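# Carry tube rack from next-room counter to desk

## Task

Go to the counter in the adjoining room, pick up the tube rack, and set it on the desk. It succeeds only if the rack stands upright on the desk and every tube sits all the way down in a hole. If the rack or any tube touches the floor, the task fails. The connecting door swings shut on its own, but a magnet on the wall can hold it open. If the robot tips over or ends up leaning, the task fails. The result must stay in place without the robot holding it. Finish with the gripper open and the robot moved away from the rack.

## Robot and tools

ROBOT. TidyBot++: a wheeled base 0.54 m long, 0.50 m wide and 0.38 m tall, with one seven-joint arm and a two-finger gripper. The shoulder sits 0.12 m ahead of the base centre, 0.68 m up. Segments: upper arm 0.42 m, forearm 0.31 m, hand 0.31 m (wrist to the hand point). Cameras: base_camera (pinhole, 644x364) and wrist_camera (fisheye, 644x476, looks along the hand). The arm begins folded with the hand pointing down, sticking out up to 0.08 m ahead of the base. A downward-pointing hand reaches at most about 0.94 m above the floor, and only near the base.

FRAMES. Base frame: origin on the floor below the base centre, x forward, y left, z up. hand_pose is reported in this frame, at the midpoint between the finger pads; its z axis runs out along the fingers, and the fingers close along its y axis. The odometry frame is the base frame at the start. base_odometry comes from wheel turns only, so slip shows up as false travel, and drift of a few cm and degrees builds up. Heading: left positive, -3.142 to 3.142. base_tilt is in degrees, positive when leaning forward or right.

execute_actions. Argument "actions": a list holding one action, or empty to just read the state and images. Optional "cameras": a list drawn from base_camera, wrist_camera, all. Omitted, null or ["all"] gives both; [] gives none. An action can have:
- "base": exactly one key, each a relative move from where the base last reported itself, not a place. translate_m: metres straight ahead (forward +), -2 to 2. strafe_m: metres sideways (left +), -2 to 2. rotate_rad: radians turning in place (counter-clockwise from above +), -6.3 to 6.3. A move needing over 8.667 s at its top speed is refused.
- "joints": absolute target angles by name, in radians. joint_1_rad (any angle; turns the arm about vertical; positive is clockwise from above, opposite to heading), joint_2_rad shoulder -2.249 to 2.249, joint_3_rad (any angle), joint_4_rad elbow -2.579 to 2.579, joint_5_rad (any angle), joint_6_rad wrist -2.099 to 2.099, joint_7_rad (any angle; hand down, positive turns it counter-clockwise from above; at 1.57 the fingers open toward the robot's left and right). "Any angle" joints take the short way; for bigger turns send steps below half a turn. gripper_pos is absolute from 0 (open, about 85 mm gap) to 1 (closed, squeezing about 96-120 N per finger); gap ≈ 85 x (1 - gripper_pos) mm.
- "speeds": caps for this action only: translate_m and strafe_m 0.05 to 0.5 m/s, rotate_rad 0.1 to 1.57 rad/s (the maxima are the defaults).
Base and joint motions begin together. Joints left out may keep driving toward earlier targets. Bad keys or out-of-range values cause refusal with no motion. Once a result reports a stop, any later motion, wait or finished_scene calls in that same reply are skipped. An action lasts at most 15 s.

ARM GEOMETRY. With joint_1_rad = 0, joint_3_rad = 3.14, joint_5_rad = 0, the arm moves in the base's x-z plane. Angles from vertical (forward +): upper arm = j2, forearm = j2 - j4, hand = j2 - j4 - j6. Hand forward offset from shoulder = sum of length x sin(angle); height above shoulder = sum of length x cos(angle). Joints move up to 1.39 rad/s (1.22 for joints 5-7).

wait: {"seconds": 0 to 10}; commands nothing and returns state and images.
zoom_image: {"camera": base_camera or wrist_camera, "region": [x0, y0, x1, y1]} in pixels of the latest full image, top-left origin, up to 504 x 504.
finished_scene: {"scene": number}; final, reports whether the task succeeded.

RESULT LINES. base_status and joint_status: "done"; "off_target" (settled away from target, possibly still pushing); "contact_stop"/"time_out" (gives up the target and holds). A blocked base can read "done" while short of the goal. "joint command not followed" plus "cause:" means a self-collision check held back the arm targets (the gripper still acts); "not_followed" joints may be retried later. on_its_own lists uncommanded motion. motor_effort gives % of max per motor, with the action's peak in brackets. Also joint_positions, hand_pose, motor temperatures. "ARM HIT" means a hard hit on the base or itself. With gripper at 1, "done" means nothing grasped; "off_target" means an object blocks the fingers.

ACCURACY. Friction leaves joints slightly off; resend each joint as last command + (wanted - read). Hand usually lands 1-2 cm off; trust the cameras. When carrying, the arm sags; never command a joint to its read angle while loaded.

AVOID. Dropping the rack or tubes, or letting them reach the floor. Driving with the arm snagged above about 0.8 m, or pushing/pulling sideways with a raised hand: the robot can tip. Torque faults (joints 1-4 limit 104.5 N m, warning 56.7; 5-7 limit 51.3, warning 29.4) freeze the arm 10 s. Motors heat while holding loads: MOTOR HOT at 60 °C, OVER-TEMPERATURE FAULT at 75 °C makes the arm sag. Hard pushes, slams and collisions. Loose objects may be bumped by outside pushes now and then. The robot holds its last command while you think.

Each tool is called in YAML: its name, and indented under it one key for each argument.

## Session

execute_actions:
  actions: []

Scene clock: 0.00 s.
Motor temperatures (°C, as the motors report them): [33 30 32 35 43 36 41]
base_odometry: x=+0.000 y=+0.000 heading=+0.000 (m, m, rad; odometry frame)
base_tilt: forward=-0.3 right=+0.6 (deg)
base_status: not commanded
joint_positions: joint_1_rad=-0.009 joint_2_rad=-0.375 joint_3_rad=+3.165 joint_4_rad=-2.490 joint_5_rad=+0.014 joint_6_rad=-0.897 joint_7_rad=+1.573 gripper_pos=+0.000
joint_status: not commanded
motor_effort: joint_1_rad=-1 joint_2_rad=-1 joint_3_rad=+1 joint_4_rad=+11 joint_5_rad=+1 joint_6_rad=-1 joint_7_rad=+0 (%)
hand_pose: x=+0.2743 y=-0.0035 z=+0.6021 quat_wxyz=(+0.002, +0.998, -0.002, +0.065) (m; base frame)
pictures: base_camera, wrist_camera
Images, in order (width x height): base_camera 644x364, wrist_camera 644x476.

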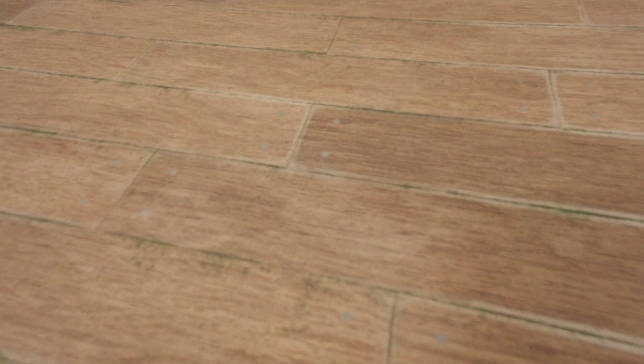

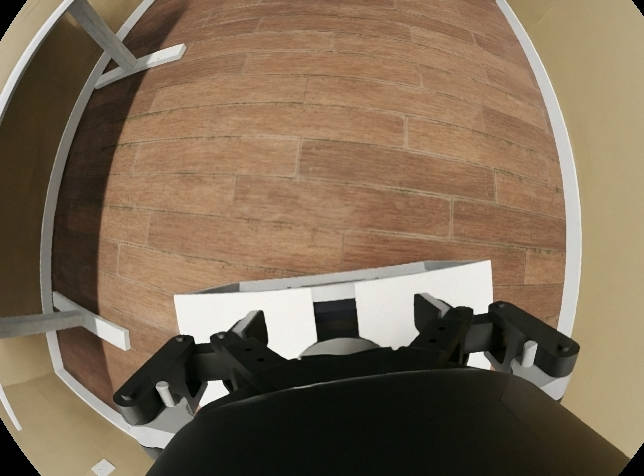

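execute_actions:
  actions:
    - {"joints":{"joint_6_rad":0.4}}
  cameras: ["wrist_camera"]

Scene clock: 7.30 s.
Motor temperatures (°C, as the motors report them): [33 30 32 35 43 36 41]
base_odometry: x=+0.000 y=+0.000 heading=+0.000 (m, m, rad; odometry frame)
base_tilt: forward=-0.3 right=+0.6 (deg)
base_status: not commanded
joint_positions: joint_1_rad=-0.009 joint_2_rad=-0.375 joint_3_rad=+3.165 joint_4_rad=-2.488 joint_5_rad=+0.014 joint_6_rad=+0.382 joint_7_rad=+1.573 gripper_pos=+0.000
joint_status: all done
motor_effort: joint_1_rad=-1(1) joint_2_rad=-6(7) joint_3_rad=+1(1) joint_4_rad=+19(19) joint_5_rad=+1(2) joint_6_rad=+9(9) joint_7_rad=+0(1) (%)
hand_pose: x=+0.5416 y=-0.0041 z=+0.8613 quat_wxyz=(+0.004, +0.762, +0.000, +0.648) (m; base frame)
pictures: wrist_camera
Images, in order (width x height): wrist_camera 644x476.

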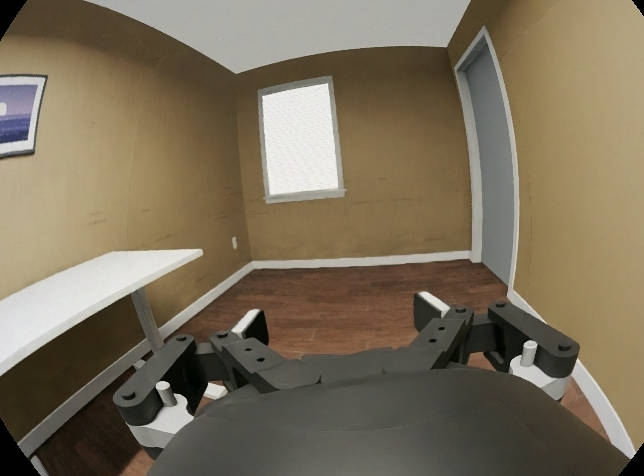

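execute_actions:
  actions:
    - {"base":{"translate_m":2.0},"joints":{"joint_1_rad":0.9}}

Scene clock: 17.50 s.
Motor temperatures (°C, as the motors report them): [33 30 32 35 43 36 41]
base_odometry: x=+2.000 y=-0.001 heading=+0.000 (m, m, rad; odometry frame)
base_tilt: forward=-0.2 right=+0.6 (deg)
base_status: done
joint_positions: joint_1_rad=+0.880 joint_2_rad=-0.375 joint_3_rad=+3.165 joint_4_rad=-2.488 joint_5_rad=+0.014 joint_6_rad=+0.382 joint_7_rad=+1.573 gripper_pos=+0.000
joint_status: all done
motor_effort: joint_1_rad=-1(1) joint_2_rad=-7(9) joint_3_rad=+1(1) joint_4_rad=+18(19) joint_5_rad=+1(1) joint_6_rad=+9(9) joint_7_rad=+0(1) (%)
hand_pose: x=+0.3821 y=-0.3307 z=+0.8612 quat_wxyz=(+0.282, +0.688, -0.328, +0.583) (m; base frame)
pictures: base_camera, wrist_camera
Images, in order (width x height): base_camera 644x364, wrist_camera 644x476.

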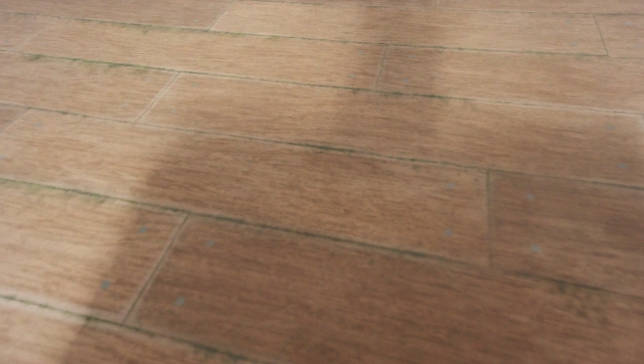

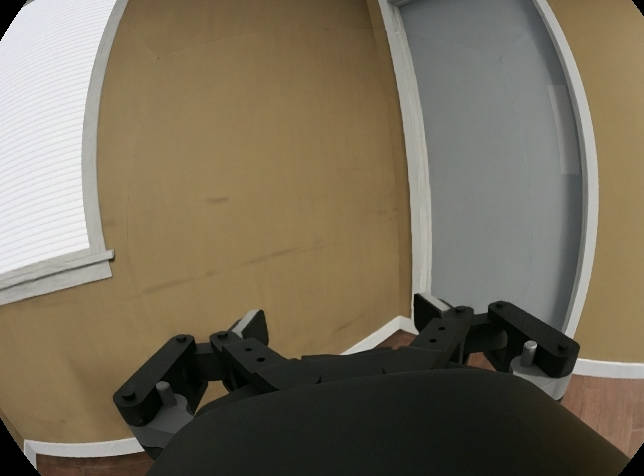

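execute_actions:
  actions:
    - {"base":{"rotate_rad":-1.76},"joints":{"joint_1_rad":0.0,"joint_6_rad":0.1}}

Scene clock: 23.73 s.
Motor temperatures (°C, as the motors report them): [33 30 32 35 43 36 41]
base_odometry: x=+2.000 y=-0.001 heading=-1.760 (m, m, rad; odometry frame)
base_tilt: forward=-0.3 right=+0.6 (deg)
base_status: done
joint_positions: joint_1_rad=+0.022 joint_2_rad=-0.375 joint_3_rad=+3.165 joint_4_rad=-2.488 joint_5_rad=+0.014 joint_6_rad=+0.142 joint_7_rad=+1.573 gripper_pos=+0.000
joint_status: all done
motor_effort: joint_1_rad=-1(0) joint_2_rad=-6(8) joint_3_rad=+1(2) joint_4_rad=+18(19) joint_5_rad=+1(1) joint_6_rad=+8(9) joint_7_rad=+0(0) (%)
hand_pose: x=+0.5207 y=-0.0167 z=+0.7898 quat_wxyz=(+0.012, +0.833, -0.013, +0.552) (m; base frame)
pictures: base_camera, wrist_camera
Images, in order (width x height): base_camera 644x364, wrist_camera 644x476.

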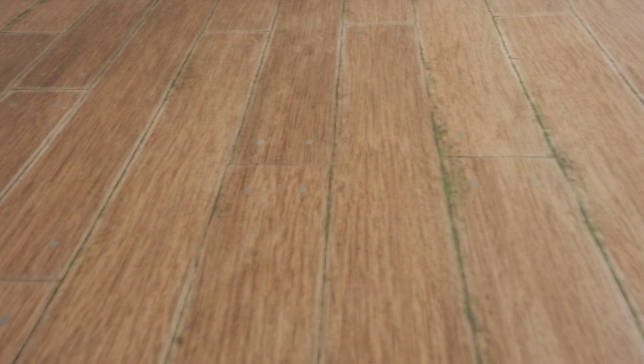

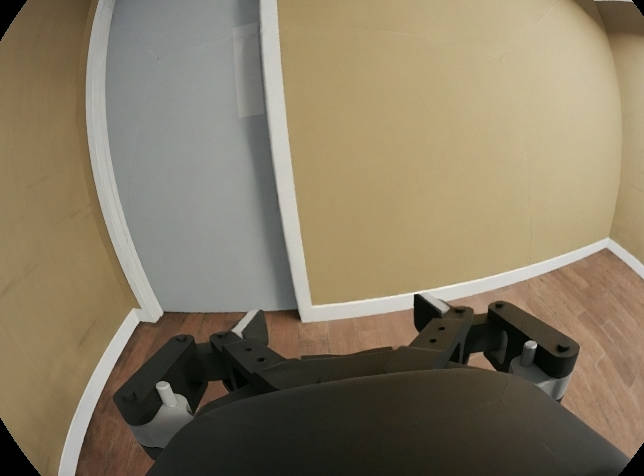

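execute_actions:
  actions:
    - {"base":{"rotate_rad":-0.06}}
  cameras: []

execute_actions:
  actions:
    - {"base":{"strafe_m":0.55},"joints":{"joint_1_rad":-0.03}}

Scene clock: 27.77 s.
Motor temperatures (°C, as the motors report them): [33 30 32 35 43 36 41]
base_odometry: x=+2.000 y=-0.001 heading=-1.819 (m, m, rad; odometry frame)
base_tilt: forward=-0.3 right=+0.6 (deg)
base_status: done
joint_positions: joint_1_rad=+0.018 joint_2_rad=-0.375 joint_3_rad=+3.165 joint_4_rad=-2.488 joint_5_rad=+0.014 joint_6_rad=+0.142 joint_7_rad=+1.573 gripper_pos=+0.000
joint_status: not commanded
motor_effort: joint_1_rad=-1(2) joint_2_rad=-7(6) joint_3_rad=+1(2) joint_4_rad=+18(18) joint_5_rad=+2(1) joint_6_rad=+8(8) joint_7_rad=+0(0) (%)
hand_pose: x=+0.5207 y=-0.0153 z=+0.7898 quat_wxyz=(+0.011, +0.834, -0.012, +0.552) (m; base frame)
pictures: none
No camera images: the call's "cameras" was empty. Leave "cameras" out to get every camera's image.

Scene clock: 30.23 s.
Motor temperatures (°C, as the motors report them): [33 30 32 35 43 36 41]
base_odometry: x=+2.533 y=-0.137 heading=-1.820 (m, m, rad; odometry frame)
base_tilt: forward=-0.3 right=+0.6 (deg)
base_status: done
joint_positions: joint_1_rad=-0.011 joint_2_rad=-0.375 joint_3_rad=+3.165 joint_4_rad=-2.488 joint_5_rad=+0.014 joint_6_rad=+0.142 joint_7_rad=+1.573 gripper_pos=+0.000
joint_status: all done
motor_effort: joint_1_rad=-1(2) joint_2_rad=-6(6) joint_3_rad=+1(2) joint_4_rad=+18(18) joint_5_rad=+1(2) joint_6_rad=+8(8) joint_7_rad=+0(1) (%)
hand_pose: x=+0.5210 y=-0.0036 z=+0.7898 quat_wxyz=(+0.003, +0.834, +0.000, +0.552) (m; base frame)
pictures: base_camera, wrist_camera
Images, in order (width x height): base_camera 644x364, wrist_camera 644x476.

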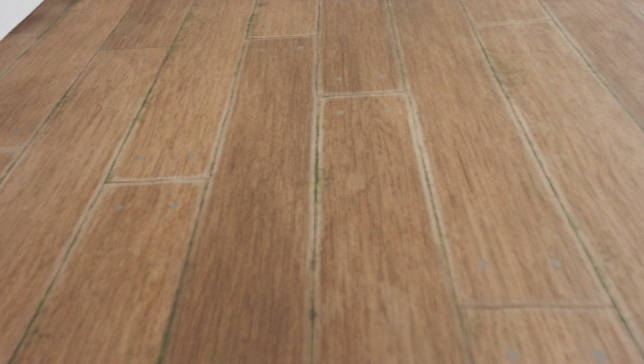

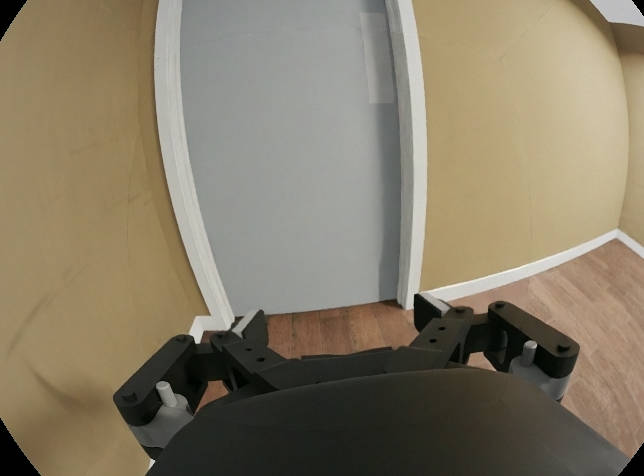

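execute_actions:
  actions:
    - {"base":{"strafe_m":0.06},"joints":{"joint_2_rad":-1.15,"joint_6_rad":-1.1}}
  cameras: []

execute_actions:
  actions:
    - {"base":{"translate_m":0.8}}

Scene clock: 39.97 s.
Motor temperatures (°C, as the motors report them): [33 30 32 35 43 36 41]
base_odometry: x=+2.591 y=-0.152 heading=-1.821 (m, m, rad; odometry frame)
base_tilt: forward=-0.3 right=+0.6 (deg)
base_status: done
joint_positions: joint_1_rad=-0.011 joint_2_rad=-1.129 joint_3_rad=+3.165 joint_4_rad=-2.488 joint_5_rad=+0.014 joint_6_rad=-1.063 joint_7_rad=+1.573 gripper_pos=+0.000
joint_status: all done
motor_effort: joint_1_rad=-1(2) joint_2_rad=+14(14) joint_3_rad=+1(2) joint_4_rad=+19(19) joint_5_rad=+1(1) joint_6_rad=+6(8) joint_7_rad=+0(0) (%)
hand_pose: x=+0.2512 y=-0.0027 z=+0.6937 quat_wxyz=(-0.003, +0.936, -0.001, +0.352) (m; base frame)
pictures: none
No camera images: the call's "cameras" was empty. Leave "cameras" out to get every camera's image.

Scene clock: 42.93 s.
Motor temperatures (°C, as the motors report them): [33 30 32 35 43 36 41]
base_odometry: x=+2.394 y=-0.927 heading=-1.821 (m, m, rad; odometry frame)
base_tilt: forward=-0.3 right=+0.6 (deg)
base_status: done
joint_positions: joint_1_rad=-0.011 joint_2_rad=-1.131 joint_3_rad=+3.165 joint_4_rad=-2.488 joint_5_rad=+0.014 joint_6_rad=-1.063 joint_7_rad=+1.573 gripper_pos=+0.000
joint_status: not commanded
motor_effort: joint_1_rad=-1(1) joint_2_rad=+15(16) joint_3_rad=+1(1) joint_4_rad=+19(19) joint_5_rad=+1(1) joint_6_rad=+6(6) joint_7_rad=+0(0) (%)
hand_pose: x=+0.2512 y=-0.0027 z=+0.6938 quat_wxyz=(-0.003, +0.936, -0.001, +0.353) (m; base frame)
pictures: base_camera, wrist_camera
Images, in order (width x height): base_camera 644x364, wrist_camera 644x476.

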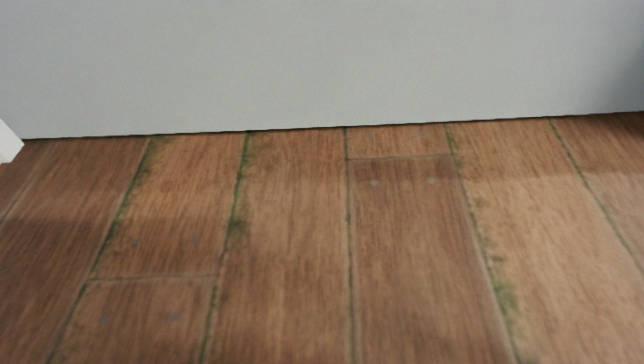

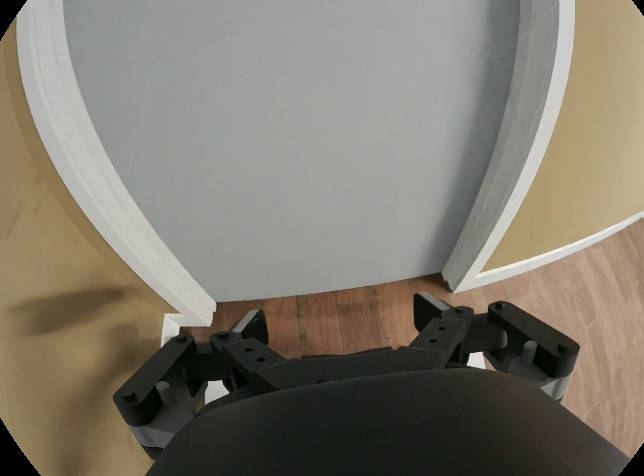

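execute_actions:
  actions:
    - {"base":{"strafe_m":-0.07}}
  cameras: []

execute_actions:
  actions:
    - {"base":{"translate_m":0.28}}
  cameras: ["base_camera"]

execute_actions:
  actions:
    - {"base":{"translate_m":0.45},"speeds":{"translate_m":0.08}}

Scene clock: 47.07 s.
Motor temperatures (°C, as the motors report them): [33 30 32 35 43 36 41]
base_odometry: x=+2.326 y=-0.910 heading=-1.821 (m, m, rad; odometry frame)
base_tilt: forward=-0.3 right=+0.6 (deg)
base_status: done
joint_positions: joint_1_rad=-0.016 joint_2_rad=-1.131 joint_3_rad=+3.165 joint_4_rad=-2.488 joint_5_rad=+0.014 joint_6_rad=-1.063 joint_7_rad=+1.573 gripper_pos=+0.000
joint_status: not commanded
motor_effort: joint_1_rad=-1(2) joint_2_rad=+15(15) joint_3_rad=+1(2) joint_4_rad=+19(19) joint_5_rad=+1(1) joint_6_rad=+6(6) joint_7_rad=+0(1) (%)
hand_pose: x=+0.2512 y=-0.0021 z=+0.6938 quat_wxyz=(-0.004, +0.936, +0.001, +0.353) (m; base frame)
pictures: none
No camera images: the call's "cameras" was empty. Leave "cameras" out to get every camera's image.

Scene clock: 48.93 s.
Motor temperatures (°C, as the motors report them): [33 30 32 35 43 36 41]
base_odometry: x=+2.256 y=-1.181 heading=-1.821 (m, m, rad; odometry frame)
base_tilt: forward=-0.3 right=+0.6 (deg)
base_status: done
joint_positions: joint_1_rad=-0.016 joint_2_rad=-1.132 joint_3_rad=+3.165 joint_4_rad=-2.488 joint_5_rad=+0.014 joint_6_rad=-1.063 joint_7_rad=+1.573 gripper_pos=+0.000
joint_status: not commanded
motor_effort: joint_1_rad=-1(1) joint_2_rad=+15(15) joint_3_rad=+1(1) joint_4_rad=+19(19) joint_5_rad=+2(1) joint_6_rad=+6(6) joint_7_rad=-1(0) (%)
hand_pose: x=+0.2511 y=-0.0021 z=+0.6940 quat_wxyz=(-0.004, +0.936, +0.001, +0.353) (m; base frame)
pictures: base_camera
Images, in order (width x height): base_camera 644x364.

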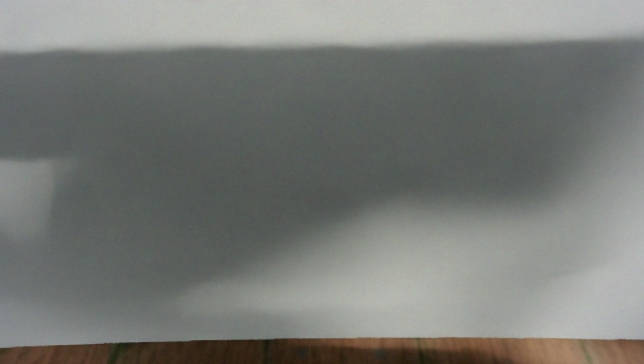

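Scene clock: 55.10 s.
Motor temperatures (°C, as the motors report them): [33 30 32 35 43 36 41]
base_odometry: x=+2.145 y=-1.617 heading=-1.821 (m, m, rad; odometry frame)
base_tilt: forward=-0.3 right=+0.6 (deg)
base_status: done
joint_positions: joint_1_rad=-0.016 joint_2_rad=-1.133 joint_3_rad=+3.165 joint_4_rad=-2.488 joint_5_rad=+0.014 joint_6_rad=-1.063 joint_7_rad=+1.573 gripper_pos=+0.000
joint_status: not commanded
motor_effort: joint_1_rad=-2(0) joint_2_rad=+15(16) joint_3_rad=+1(2) joint_4_rad=+19(19) joint_5_rad=+1(1) joint_6_rad=+6(7) joint_7_rad=-1(0) (%)
hand_pose: x=+0.2511 y=-0.0020 z=+0.6941 quat_wxyz=(-0.004, +0.935, +0.001, +0.353) (m; base frame)
pictures: base_camera, wrist_camera
Images, in order (width x height): base_camera 644x364, wrist_camera 644x476.

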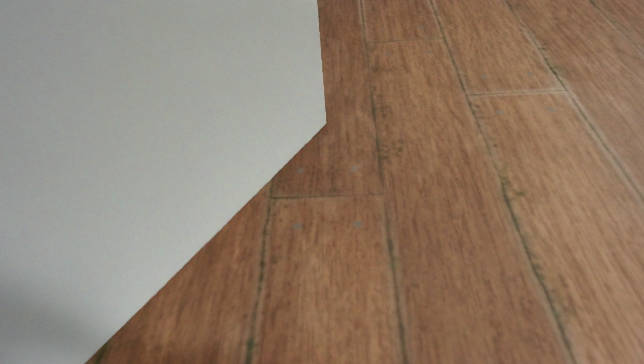

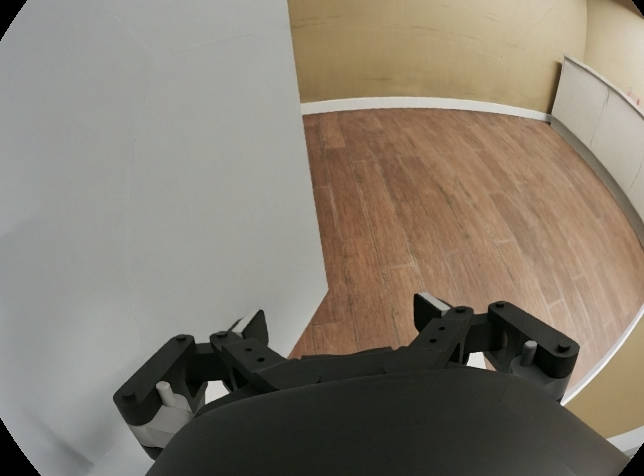

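execute_actions:
  actions:
    - {"base":{"translate_m":0.42},"speeds":{"translate_m":0.15}}
  cameras: []

execute_actions:
  actions:
    - {"base":{"strafe_m":0.2},"speeds":{"strafe_m":0.08}}

Scene clock: 62.00 s.
Motor temperatures (°C, as the motors report them): [33 30 32 35 43 36 41]
base_odometry: x=+2.041 y=-2.024 heading=-1.821 (m, m, rad; odometry frame)
base_tilt: forward=-0.3 right=+0.6 (deg)
base_status: done
joint_positions: joint_1_rad=-0.016 joint_2_rad=-1.133 joint_3_rad=+3.165 joint_4_rad=-2.488 joint_5_rad=+0.014 joint_6_rad=-1.063 joint_7_rad=+1.573 gripper_pos=+0.000
joint_status: not commanded
motor_effort: joint_1_rad=-1(2) joint_2_rad=+14(16) joint_3_rad=+1(1) joint_4_rad=+19(19) joint_5_rad=+2(1) joint_6_rad=+6(6) joint_7_rad=+0(0) (%)
hand_pose: x=+0.2511 y=-0.0020 z=+0.6942 quat_wxyz=(-0.004, +0.935, +0.001, +0.354) (m; base frame)
pictures: none
No camera images: the call's "cameras" was empty. Leave "cameras" out to get every camera's image.

Scene clock: 65.07 s.
Motor temperatures (°C, as the motors report them): [33 30 32 35 43 36 41]
base_odometry: x=+2.235 y=-2.074 heading=-1.821 (m, m, rad; odometry frame)
base_tilt: forward=-0.3 right=+0.6 (deg)
base_status: done
joint_positions: joint_1_rad=-0.016 joint_2_rad=-1.133 joint_3_rad=+3.165 joint_4_rad=-2.488 joint_5_rad=+0.014 joint_6_rad=-1.063 joint_7_rad=+1.573 gripper_pos=+0.000
joint_status: not commanded
motor_effort: joint_1_rad=-1(0) joint_2_rad=+15(14) joint_3_rad=+1(2) joint_4_rad=+19(19) joint_5_rad=+1(1) joint_6_rad=+6(6) joint_7_rad=-1(1) (%)
hand_pose: x=+0.2511 y=-0.0020 z=+0.6942 quat_wxyz=(-0.004, +0.935, +0.001, +0.354) (m; base frame)
pictures: base_camera, wrist_camera
Images, in order (width x height): base_camera 644x364, wrist_camera 644x476.

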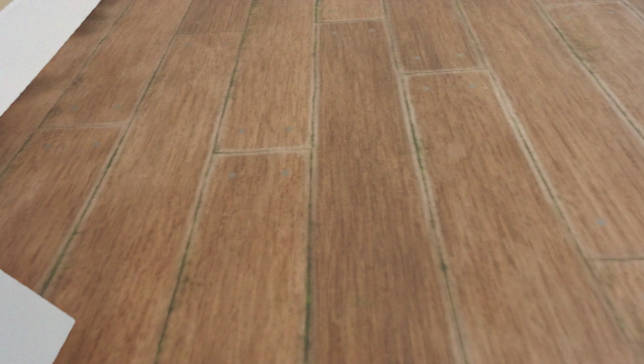

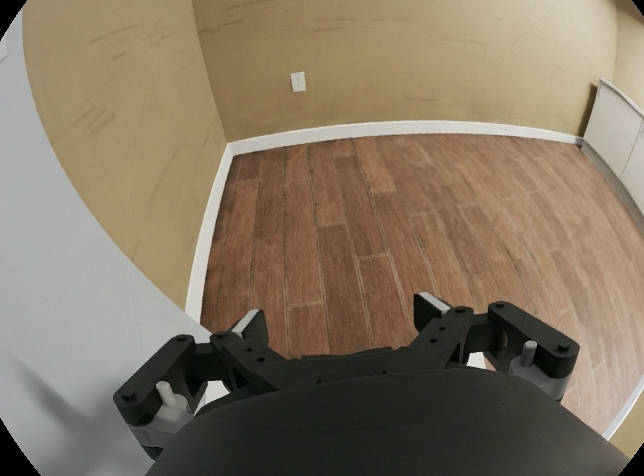

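execute_actions:
  actions:
    - {"base":{"translate_m":0.3},"speeds":{"translate_m":0.2},"joints":{"joint_1_rad":-1.0}}
  cameras: ["wrist_camera"]

execute_actions:
  actions:
    - {"base":{"strafe_m":0.05},"speeds":{"strafe_m":0.05}}
  cameras: ["wrist_camera"]

Scene clock: 71.77 s.
Motor temperatures (°C, as the motors report them): [33 30 32 35 43 36 41]
base_odometry: x=+2.161 y=-2.365 heading=-1.821 (m, m, rad; odometry frame)
base_tilt: forward=-0.3 right=+0.6 (deg)
base_status: done
joint_positions: joint_1_rad=-0.984 joint_2_rad=-1.134 joint_3_rad=+3.165 joint_4_rad=-2.488 joint_5_rad=+0.014 joint_6_rad=-1.063 joint_7_rad=+1.573 gripper_pos=+0.000
joint_status: all done
motor_effort: joint_1_rad=-1(1) joint_2_rad=+14(17) joint_3_rad=+1(1) joint_4_rad=+18(19) joint_5_rad=+1(0) joint_6_rad=+6(7) joint_7_rad=+0(1) (%)
hand_pose: x=+0.1956 y=+0.1076 z=+0.6942 quat_wxyz=(-0.168, +0.827, +0.436, +0.312) (m; base frame)
pictures: wrist_camera
Images, in order (width x height): wrist_camera 644x476.

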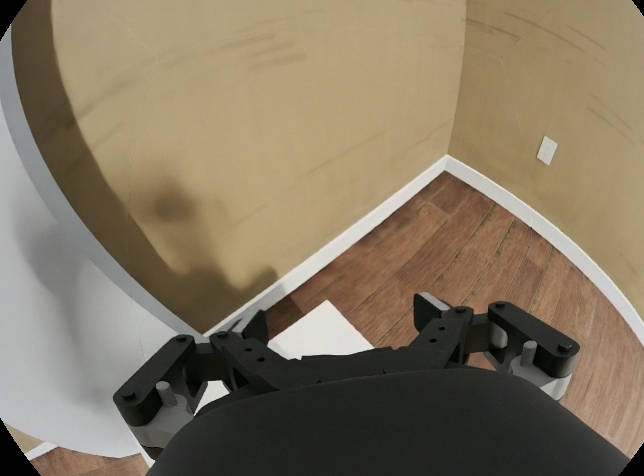

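Scene clock: 73.27 s.
Motor temperatures (°C, as the motors report them): [33 30 32 35 43 36 41]
base_odometry: x=+2.209 y=-2.377 heading=-1.820 (m, m, rad; odometry frame)
base_tilt: forward=-0.3 right=+0.6 (deg)
base_status: done
joint_positions: joint_1_rad=-0.984 joint_2_rad=-1.134 joint_3_rad=+3.165 joint_4_rad=-2.488 joint_5_rad=+0.014 joint_6_rad=-1.063 joint_7_rad=+1.573 gripper_pos=+0.000
joint_status: not commanded
motor_effort: joint_1_rad=+0(0) joint_2_rad=+15(16) joint_3_rad=+1(1) joint_4_rad=+18(19) joint_5_rad=+1(1) joint_6_rad=+6(6) joint_7_rad=+0(1) (%)
hand_pose: x=+0.1955 y=+0.1076 z=+0.6943 quat_wxyz=(-0.168, +0.827, +0.436, +0.312) (m; base frame)
pictures: wrist_camera
Images, in order (width x height): wrist_camera 644x476.

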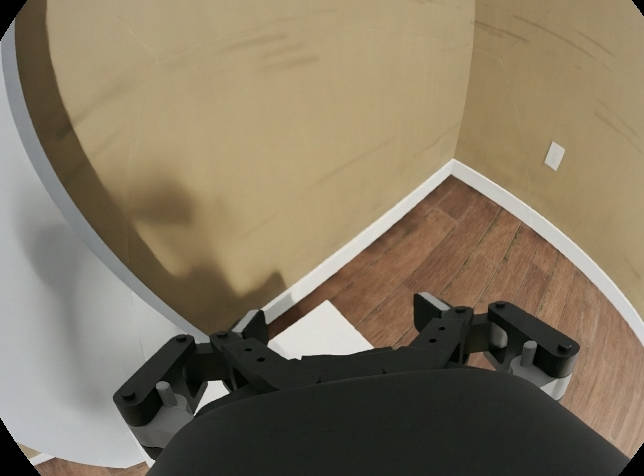

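execute_actions:
  actions:
    - {"base":{"strafe_m":0.04},"speeds":{"strafe_m":0.05},"joints":{"joint_1_rad":-1.6}}

execute_actions:
  actions:
    - {"base":{"strafe_m":-0.08},"speeds":{"strafe_m":0.1}}

Scene clock: 78.30 s.
Motor temperatures (°C, as the motors report them): [33 30 32 35 43 36 41]
base_odometry: x=+2.248 y=-2.387 heading=-1.820 (m, m, rad; odometry frame)
base_tilt: forward=-0.3 right=+0.6 (deg)
base_status: done
joint_positions: joint_1_rad=-1.581 joint_2_rad=-1.134 joint_3_rad=+3.165 joint_4_rad=-2.488 joint_5_rad=+0.014 joint_6_rad=-1.063 joint_7_rad=+1.573 gripper_pos=+0.000
joint_status: all done
motor_effort: joint_1_rad=-2(1) joint_2_rad=+14(16) joint_3_rad=+1(1) joint_4_rad=+19(19) joint_5_rad=+1(1) joint_6_rad=+6(6) joint_7_rad=-1(0) (%)
hand_pose: x=+0.1218 y=+0.1320 z=+0.6943 quat_wxyz=(-0.252, +0.663, +0.660, +0.249) (m; base frame)
pictures: base_camera, wrist_camera
Images, in order (width x height): base_camera 644x364, wrist_camera 644x476.

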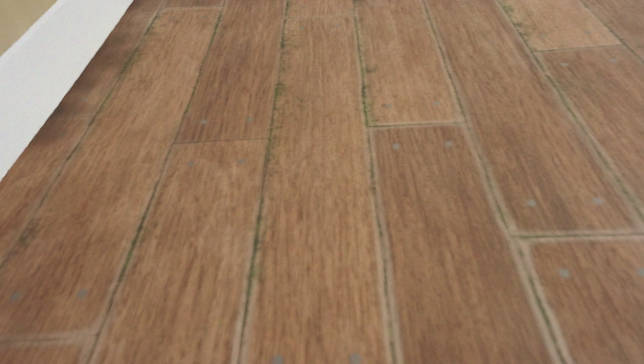

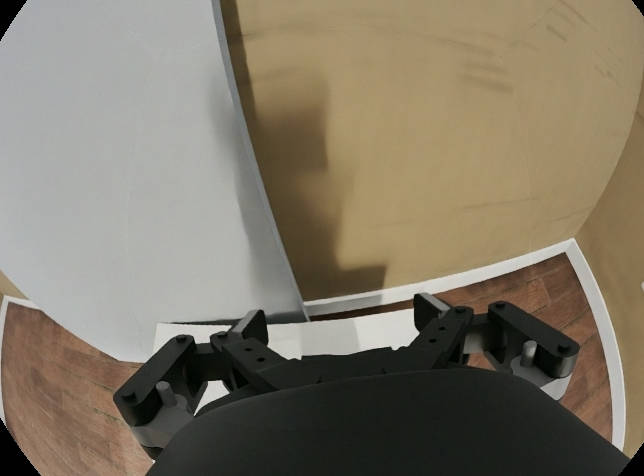

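Scene clock: 79.63 s.
Motor temperatures (°C, as the motors report them): [33 30 32 35 43 36 41]
base_odometry: x=+2.170 y=-2.367 heading=-1.820 (m, m, rad; odometry frame)
base_tilt: forward=-0.3 right=+0.6 (deg)
base_status: done
joint_positions: joint_1_rad=-1.581 joint_2_rad=-1.135 joint_3_rad=+3.165 joint_4_rad=-2.488 joint_5_rad=+0.014 joint_6_rad=-1.063 joint_7_rad=+1.573 gripper_pos=+0.000
joint_status: not commanded
motor_effort: joint_1_rad=-1(0) joint_2_rad=+13(15) joint_3_rad=+2(2) joint_4_rad=+19(19) joint_5_rad=+2(1) joint_6_rad=+6(6) joint_7_rad=+0(0) (%)
hand_pose: x=+0.1218 y=+0.1320 z=+0.6944 quat_wxyz=(-0.252, +0.662, +0.660, +0.249) (m; base frame)
pictures: base_camera, wrist_camera
Images, in order (width x height): base_camera 644x364, wrist_camera 644x476.

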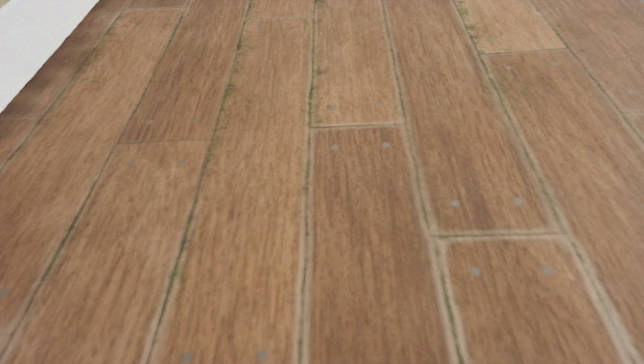

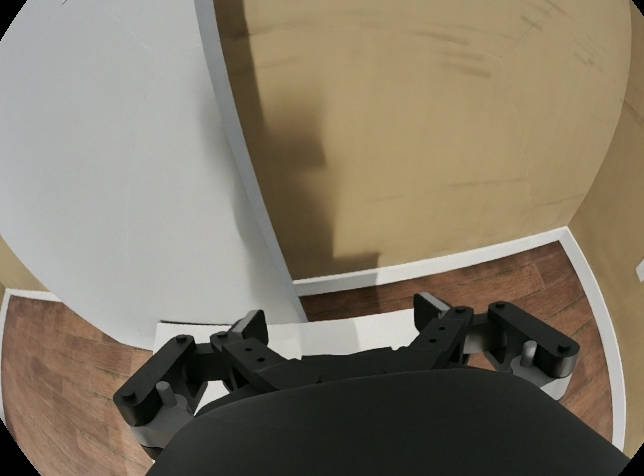

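Followed. Push further.

execute_actions:
  actions:
    - {"base":{"strafe_m":0.12},"speeds":{"strafe_m":0.06}}

execute_actions:
  actions:
    - {"base":{"strafe_m":-0.08},"speeds":{"strafe_m":0.1}}
  cameras: ["wrist_camera"]

Scene clock: 87.33 s.
Motor temperatures (°C, as the motors report them): [33 30 32 36 43 36 41]
base_odometry: x=+2.255 y=-2.389 heading=-1.820 (m, m, rad; odometry frame)
base_tilt: forward=-0.3 right=+0.6 (deg)
base_status: strafe_m time_out (by the wheels' count: +0.088 of +0.120)
joint_positions: joint_1_rad=-1.583 joint_2_rad=-1.138 joint_3_rad=+3.165 joint_4_rad=-2.489 joint_5_rad=+0.014 joint_6_rad=-1.067 joint_7_rad=+1.573 gripper_pos=+0.000
joint_status: not commanded
motor_effort: joint_1_rad=-1(2) joint_2_rad=+14(26) joint_3_rad=+1(2) joint_4_rad=+19(20) joint_5_rad=+2(0) joint_6_rad=+6(9) joint_7_rad=+0(1) (%)
hand_pose: x=+0.1216 y=+0.1312 z=+0.6938 quat_wxyz=(-0.252, +0.662, +0.661, +0.248) (m; base frame)
pictures: base_camera, wrist_camera
Images, in order (width x height): base_camera 644x364, wrist_camera 644x476.

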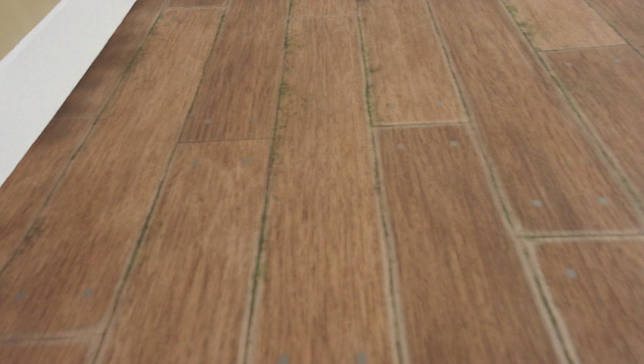

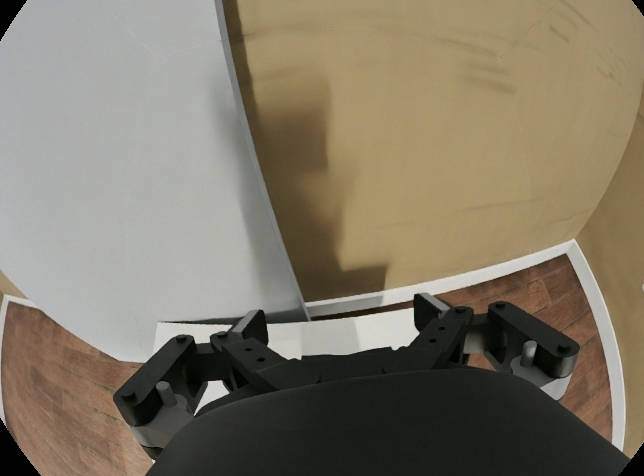

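not run: a stop came earlier in this reply.

execute_actions:
  actions:
    - {"base":{"strafe_m":-0.25}}
  cameras: ["wrist_camera"]

execute_actions:
  actions: []
  cameras: ["wrist_camera"]

Scene clock: 92.00 s.
Motor temperatures (°C, as the motors report them): [33 30 32 36 43 36 41]
base_odometry: x=+2.013 y=-2.327 heading=-1.819 (m, m, rad; odometry frame)
base_tilt: forward=-0.2 right=+0.6 (deg)
base_status: done
joint_positions: joint_1_rad=-1.583 joint_2_rad=-1.140 joint_3_rad=+3.165 joint_4_rad=-2.489 joint_5_rad=+0.014 joint_6_rad=-1.067 joint_7_rad=+1.573 gripper_pos=+0.000
joint_status: not commanded
motor_effort: joint_1_rad=-1(1) joint_2_rad=+15(16) joint_3_rad=+2(1) joint_4_rad=+19(19) joint_5_rad=+2(1) joint_6_rad=+6(7) joint_7_rad=+0(1) (%)
hand_pose: x=+0.1216 y=+0.1312 z=+0.6942 quat_wxyz=(-0.253, +0.662, +0.660, +0.249) (m; base frame)
pictures: wrist_camera
Images, in order (width x height): wrist_camera 644x476.

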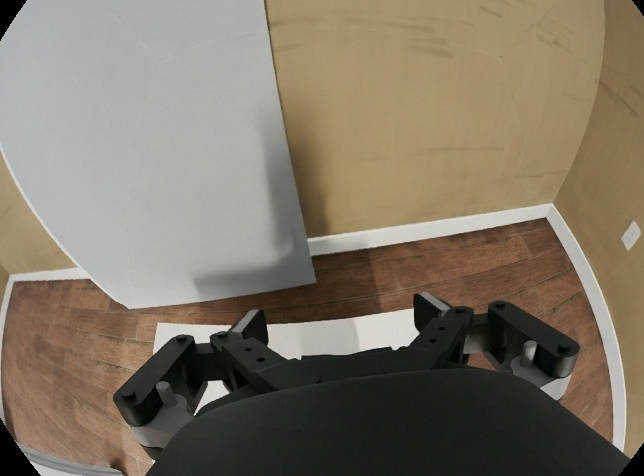

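Scene clock: 92.00 s.
Motor temperatures (°C, as the motors report them): [33 30 32 36 43 36 41]
base_odometry: x=+2.013 y=-2.327 heading=-1.819 (m, m, rad; odometry frame)
base_tilt: forward=-0.2 right=+0.6 (deg)
base_status: done
joint_positions: joint_1_rad=-1.583 joint_2_rad=-1.140 joint_3_rad=+3.165 joint_4_rad=-2.489 joint_5_rad=+0.014 joint_6_rad=-1.067 joint_7_rad=+1.573 gripper_pos=+0.000
joint_status: not commanded
motor_effort: joint_1_rad=-1(1) joint_2_rad=+15(16) joint_3_rad=+2(1) joint_4_rad=+19(19) joint_5_rad=+2(1) joint_6_rad=+6(7) joint_7_rad=+0(1) (%)
hand_pose: x=+0.1216 y=+0.1312 z=+0.6942 quat_wxyz=(-0.253, +0.662, +0.660, +0.249) (m; base frame)
pictures: wrist_camera
Images, in order (width x height): wrist_camera 644x476.

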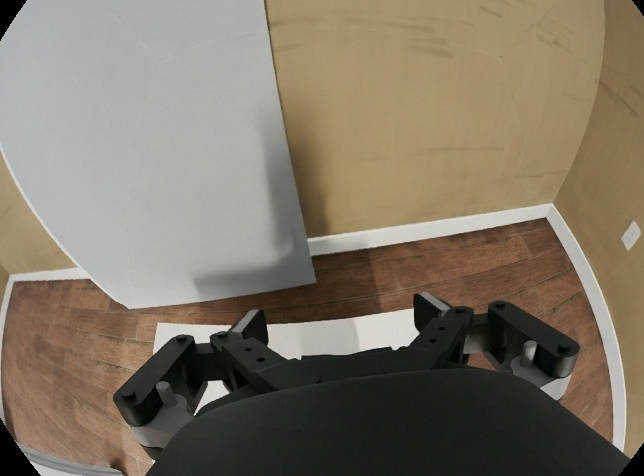

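execute_actions:
  actions:
    - {"base":{"strafe_m":-1.2},"joints":{"joint_1_rad":0.0,"joint_2_rad":-0.4,"joint_4_rad":-1.9,"joint_6_rad":-0.3}}
  cameras: []

execute_actions:
  actions:
    - {"base":{"rotate_rad":-1.571}}

Scene clock: 99.87 s.
Motor temperatures (°C, as the motors report them): [33 30 32 36 43 36 41]
base_odometry: x=+0.849 y=-2.034 heading=-1.818 (m, m, rad; odometry frame)
base_tilt: forward=-0.3 right=+0.6 (deg)
base_status: done
joint_positions: joint_1_rad=-0.018 joint_2_rad=-0.424 joint_3_rad=+3.165 joint_4_rad=-1.911 joint_5_rad=+0.014 joint_6_rad=-0.341 joint_7_rad=+1.573 gripper_pos=+0.000
joint_status: all done
motor_effort: joint_1_rad=-1(2) joint_2_rad=-7(12) joint_3_rad=+1(1) joint_4_rad=+21(22) joint_5_rad=+2(1) joint_6_rad=+8(9) joint_7_rad=+0(1) (%)
hand_pose: x=+0.5606 y=-0.0050 z=+1.0125 quat_wxyz=(+0.004, +0.792, +0.000, +0.611) (m; base frame)
pictures: none
No camera images: the call's "cameras" was empty. Leave "cameras" out to get every camera's image.

Scene clock: 102.20 s.
Motor temperatures (°C, as the motors report them): [33 30 32 36 43 36 41]
base_odometry: x=+0.849 y=-2.034 heading=+2.894 (m, m, rad; odometry frame)
base_tilt: forward=-0.3 right=+0.6 (deg)
base_status: done
joint_positions: joint_1_rad=-0.014 joint_2_rad=-0.418 joint_3_rad=+3.166 joint_4_rad=-1.911 joint_5_rad=+0.014 joint_6_rad=-0.341 joint_7_rad=+1.573 gripper_pos=+0.000
joint_status: not commanded
motor_effort: joint_1_rad=-1(1) joint_2_rad=-7(10) joint_3_rad=+1(3) joint_4_rad=+21(21) joint_5_rad=+2(2) joint_6_rad=+9(9) joint_7_rad=-1(1) (%)
hand_pose: x=+0.5624 y=-0.0073 z=+1.0102 quat_wxyz=(+0.006, +0.794, -0.002, +0.608) (m; base frame)
pictures: base_camera, wrist_camera
Images, in order (width x height): base_camera 644x364, wrist_camera 644x476.

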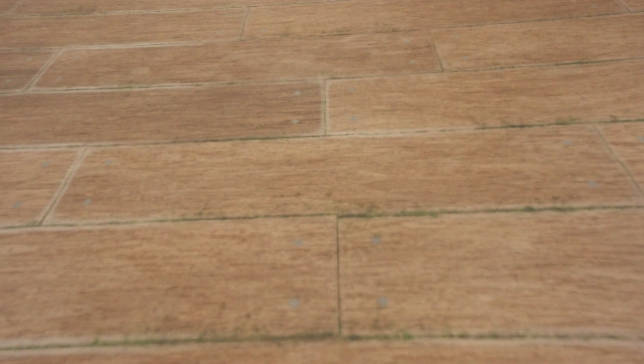

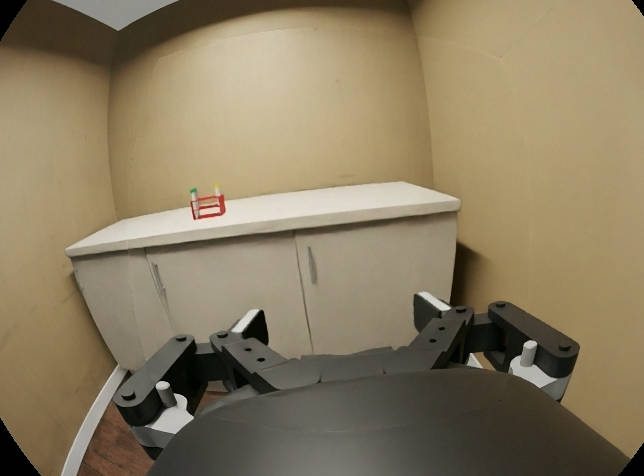

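execute_actions:
  actions:
    - {"base":{"strafe_m":0.62}}
  cameras: []

execute_actions:
  actions:
    - {"base":{"translate_m":0.7}}

zoom_image:
  camera: "wrist_camera"
  region: [230,130,430,300]

Scene clock: 108.90 s.
Motor temperatures (°C, as the motors report them): [33 30 32 36 43 36 41]
base_odometry: x=+0.696 y=-2.635 heading=+2.893 (m, m, rad; odometry frame)
base_tilt: forward=-0.3 right=+0.6 (deg)
base_status: done
joint_positions: joint_1_rad=-0.014 joint_2_rad=-0.418 joint_3_rad=+3.166 joint_4_rad=-1.911 joint_5_rad=+0.014 joint_6_rad=-0.341 joint_7_rad=+1.573 gripper_pos=+0.000
joint_status: not commanded
motor_effort: joint_1_rad=-2(2) joint_2_rad=-7(8) joint_3_rad=+1(2) joint_4_rad=+21(21) joint_5_rad=+1(1) joint_6_rad=+8(8) joint_7_rad=-1(0) (%)
hand_pose: x=+0.5624 y=-0.0074 z=+1.0102 quat_wxyz=(+0.006, +0.794, -0.002, +0.608) (m; base frame)
pictures: none
No camera images: the call's "cameras" was empty. Leave "cameras" out to get every camera's image.

Scene clock: 111.67 s.
Motor temperatures (°C, as the motors report them): [33 30 32 36 43 36 41]
base_odometry: x=+0.018 y=-2.463 heading=+2.894 (m, m, rad; odometry frame)
base_tilt: forward=-0.3 right=+0.6 (deg)
base_status: done
joint_positions: joint_1_rad=-0.014 joint_2_rad=-0.412 joint_3_rad=+3.166 joint_4_rad=-1.908 joint_5_rad=+0.014 joint_6_rad=-0.339 joint_7_rad=+1.573 gripper_pos=+0.000
joint_status: not commanded
motor_effort: joint_1_rad=-1(2) joint_2_rad=-6(10) joint_3_rad=+1(1) joint_4_rad=+21(21) joint_5_rad=+1(1) joint_6_rad=+9(9) joint_7_rad=-1(0) (%)
hand_pose: x=+0.5649 y=-0.0074 z=+1.0097 quat_wxyz=(+0.006, +0.794, -0.002, +0.608) (m; base frame)
pictures: base_camera, wrist_camera
Images, in order (width x height): base_camera 644x364, wrist_camera 644x476.

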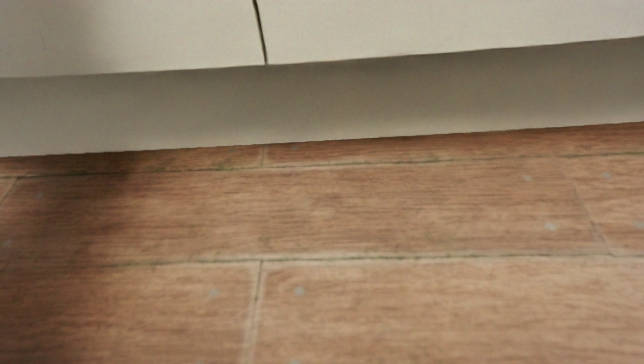

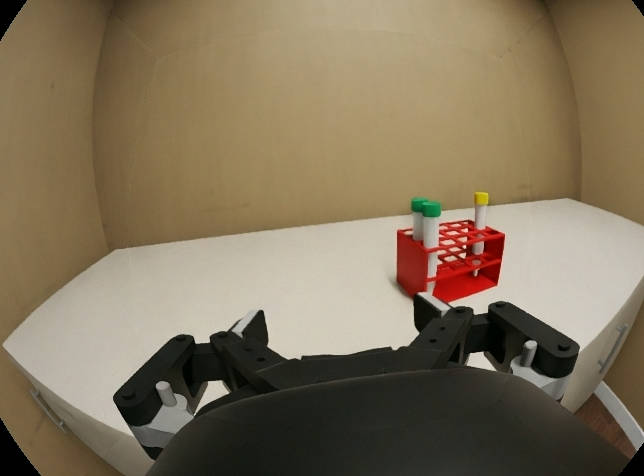

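Region (230, 130, 430, 300) of wrist_camera's 644x476 image, scaled by 2.520; it fills the top 428 rows of this view, and the rest is white.

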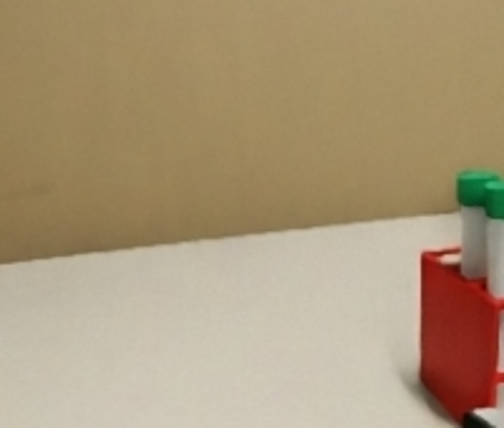

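zoom_image:
  camera: "wrist_camera"
  region: [380,180,520,310]

Region (380, 180, 520, 310) of wrist_camera's 644x476 image, scaled by 3.600; it fills the top 468 rows of this view, and the rest is white.

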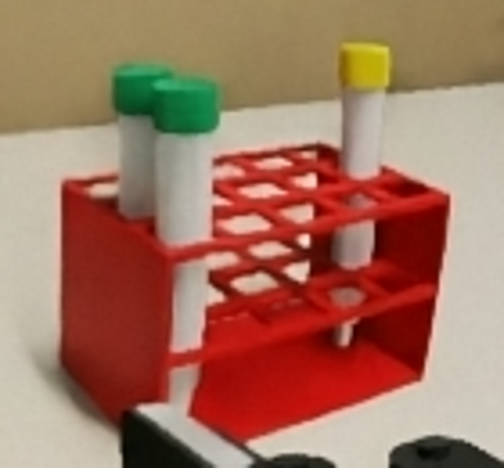

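execute_actions:
  actions:
    - {"base":{"rotate_rad":0.12},"joints":{"gripper_pos":0.45}}
  cameras: []

execute_actions:
  actions:
    - {"base":{"strafe_m":-0.32},"joints":{"joint_2_rad":-0.33,"joint_4_rad":-2.14,"joint_6_rad":0.12}}

Scene clock: 139.67 s.
Motor temperatures (°C, as the motors report them): [33 30 32 36 43 37 41]
base_odometry: x=+0.017 y=-2.463 heading=+3.014 (m, m, rad; odometry frame)
base_tilt: forward=-0.3 right=+0.6 (deg)
base_status: done
joint_positions: joint_1_rad=-0.013 joint_2_rad=-0.412 joint_3_rad=+3.165 joint_4_rad=-1.908 joint_5_rad=+0.014 joint_6_rad=-0.339 joint_7_rad=+1.573 gripper_pos=+0.450
joint_status: all done
motor_effort: joint_1_rad=-2(2) joint_2_rad=-8(9) joint_3_rad=+1(2) joint_4_rad=+20(21) joint_5_rad=+2(1) joint_6_rad=+9(9) joint_7_rad=-1(1) (%)
hand_pose: x=+0.5649 y=-0.0068 z=+1.0097 quat_wxyz=(+0.006, +0.794, -0.001, +0.608) (m; base frame)
pictures: none
No camera images: the call's "cameras" was empty. Leave "cameras" out to get every camera's image.

Scene clock: 141.67 s.
Motor temperatures (°C, as the motors report them): [33 30 32 36 43 37 41]
base_odometry: x=+0.058 y=-2.145 heading=+3.015 (m, m, rad; odometry frame)
base_tilt: forward=-0.3 right=+0.6 (deg)
base_status: done
joint_positions: joint_1_rad=-0.013 joint_2_rad=-0.350 joint_3_rad=+3.165 joint_4_rad=-2.135 joint_5_rad=+0.014 joint_6_rad=+0.079 joint_7_rad=+1.573 gripper_pos=+0.450
joint_status: all done
motor_effort: joint_1_rad=-1(0) joint_2_rad=-9(10) joint_3_rad=+1(3) joint_4_rad=+20(22) joint_5_rad=+2(1) joint_6_rad=+9(10) joint_7_rad=-1(0) (%)
hand_pose: x=+0.5907 y=-0.0050 z=+0.9683 quat_wxyz=(+0.005, +0.753, +0.001, +0.658) (m; base frame)
pictures: base_camera, wrist_camera
Images, in order (width x height): base_camera 644x364, wrist_camera 644x476.

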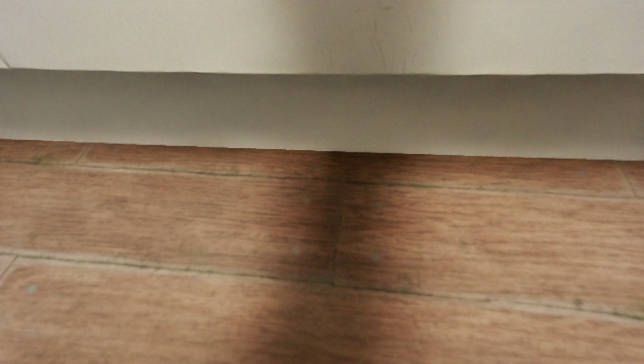

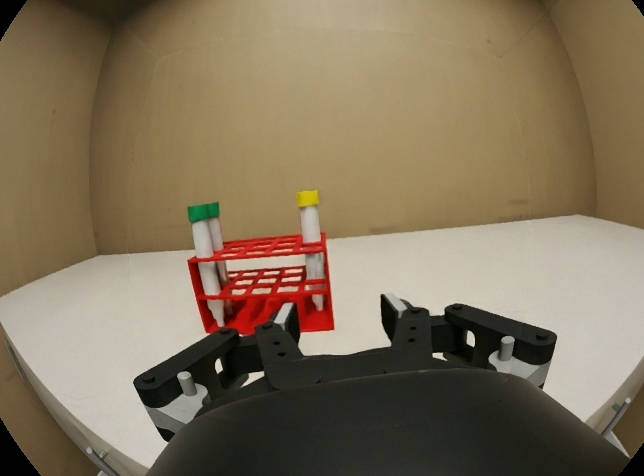

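zoom_image:
  camera: "wrist_camera"
  region: [180,170,440,370]

Region (180, 170, 440, 370) of wrist_camera's 644x476 image, scaled by 1.938; it fills the top 388 rows of this view, and the rest is white.

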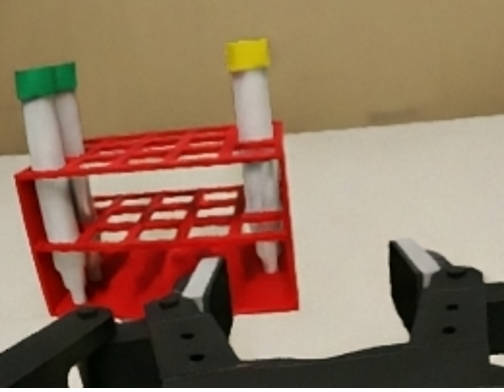

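execute_actions:
  actions:
    - {"base":{"translate_m":0.05},"joints":{"joint_4_rad":-2.112},"speeds":{"translate_m":0.1}}
  cameras: ["wrist_camera"]

zoom_image:
  camera: "wrist_camera"
  region: [180,170,440,370]

Scene clock: 158.13 s.
Motor temperatures (°C, as the motors report them): [33 30 32 36 43 37 41]
base_odometry: x=+0.008 y=-2.139 heading=+3.015 (m, m, rad; odometry frame)
base_tilt: forward=-0.3 right=+0.6 (deg)
base_status: done
joint_positions: joint_1_rad=-0.013 joint_2_rad=-0.344 joint_3_rad=+3.165 joint_4_rad=-2.116 joint_5_rad=+0.014 joint_6_rad=+0.080 joint_7_rad=+1.573 gripper_pos=+0.450
joint_status: all done
motor_effort: joint_1_rad=-1(0) joint_2_rad=-10(12) joint_3_rad=+1(1) joint_4_rad=+20(22) joint_5_rad=+1(1) joint_6_rad=+9(9) joint_7_rad=+0(0) (%)
hand_pose: x=+0.5942 y=-0.0050 z=+0.9777 quat_wxyz=(+0.005, +0.749, +0.001, +0.663) (m; base frame)
pictures: wrist_camera
Images, in order (width x height): wrist_camera 644x476.

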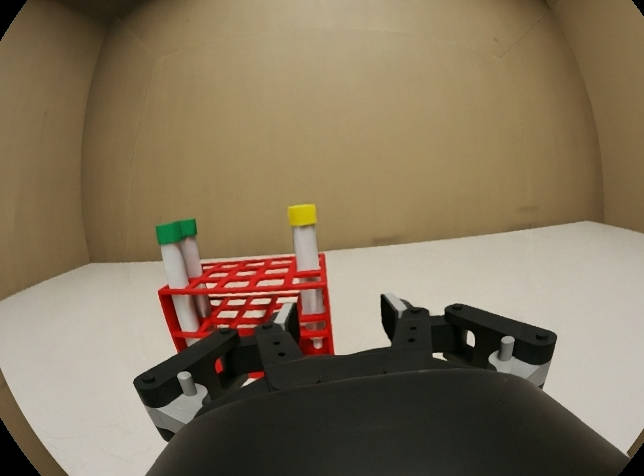

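Region (180, 170, 440, 370) of wrist_camera's 644x476 image, scaled by 1.938; it fills the top 388 rows of this view, and the rest is white.

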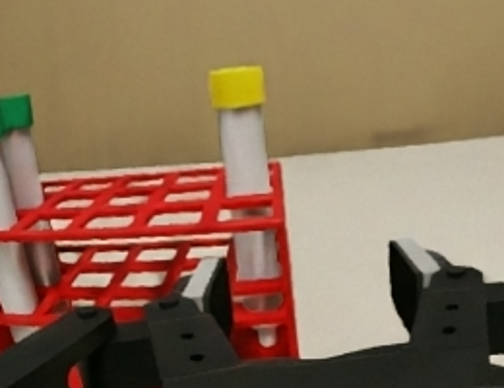

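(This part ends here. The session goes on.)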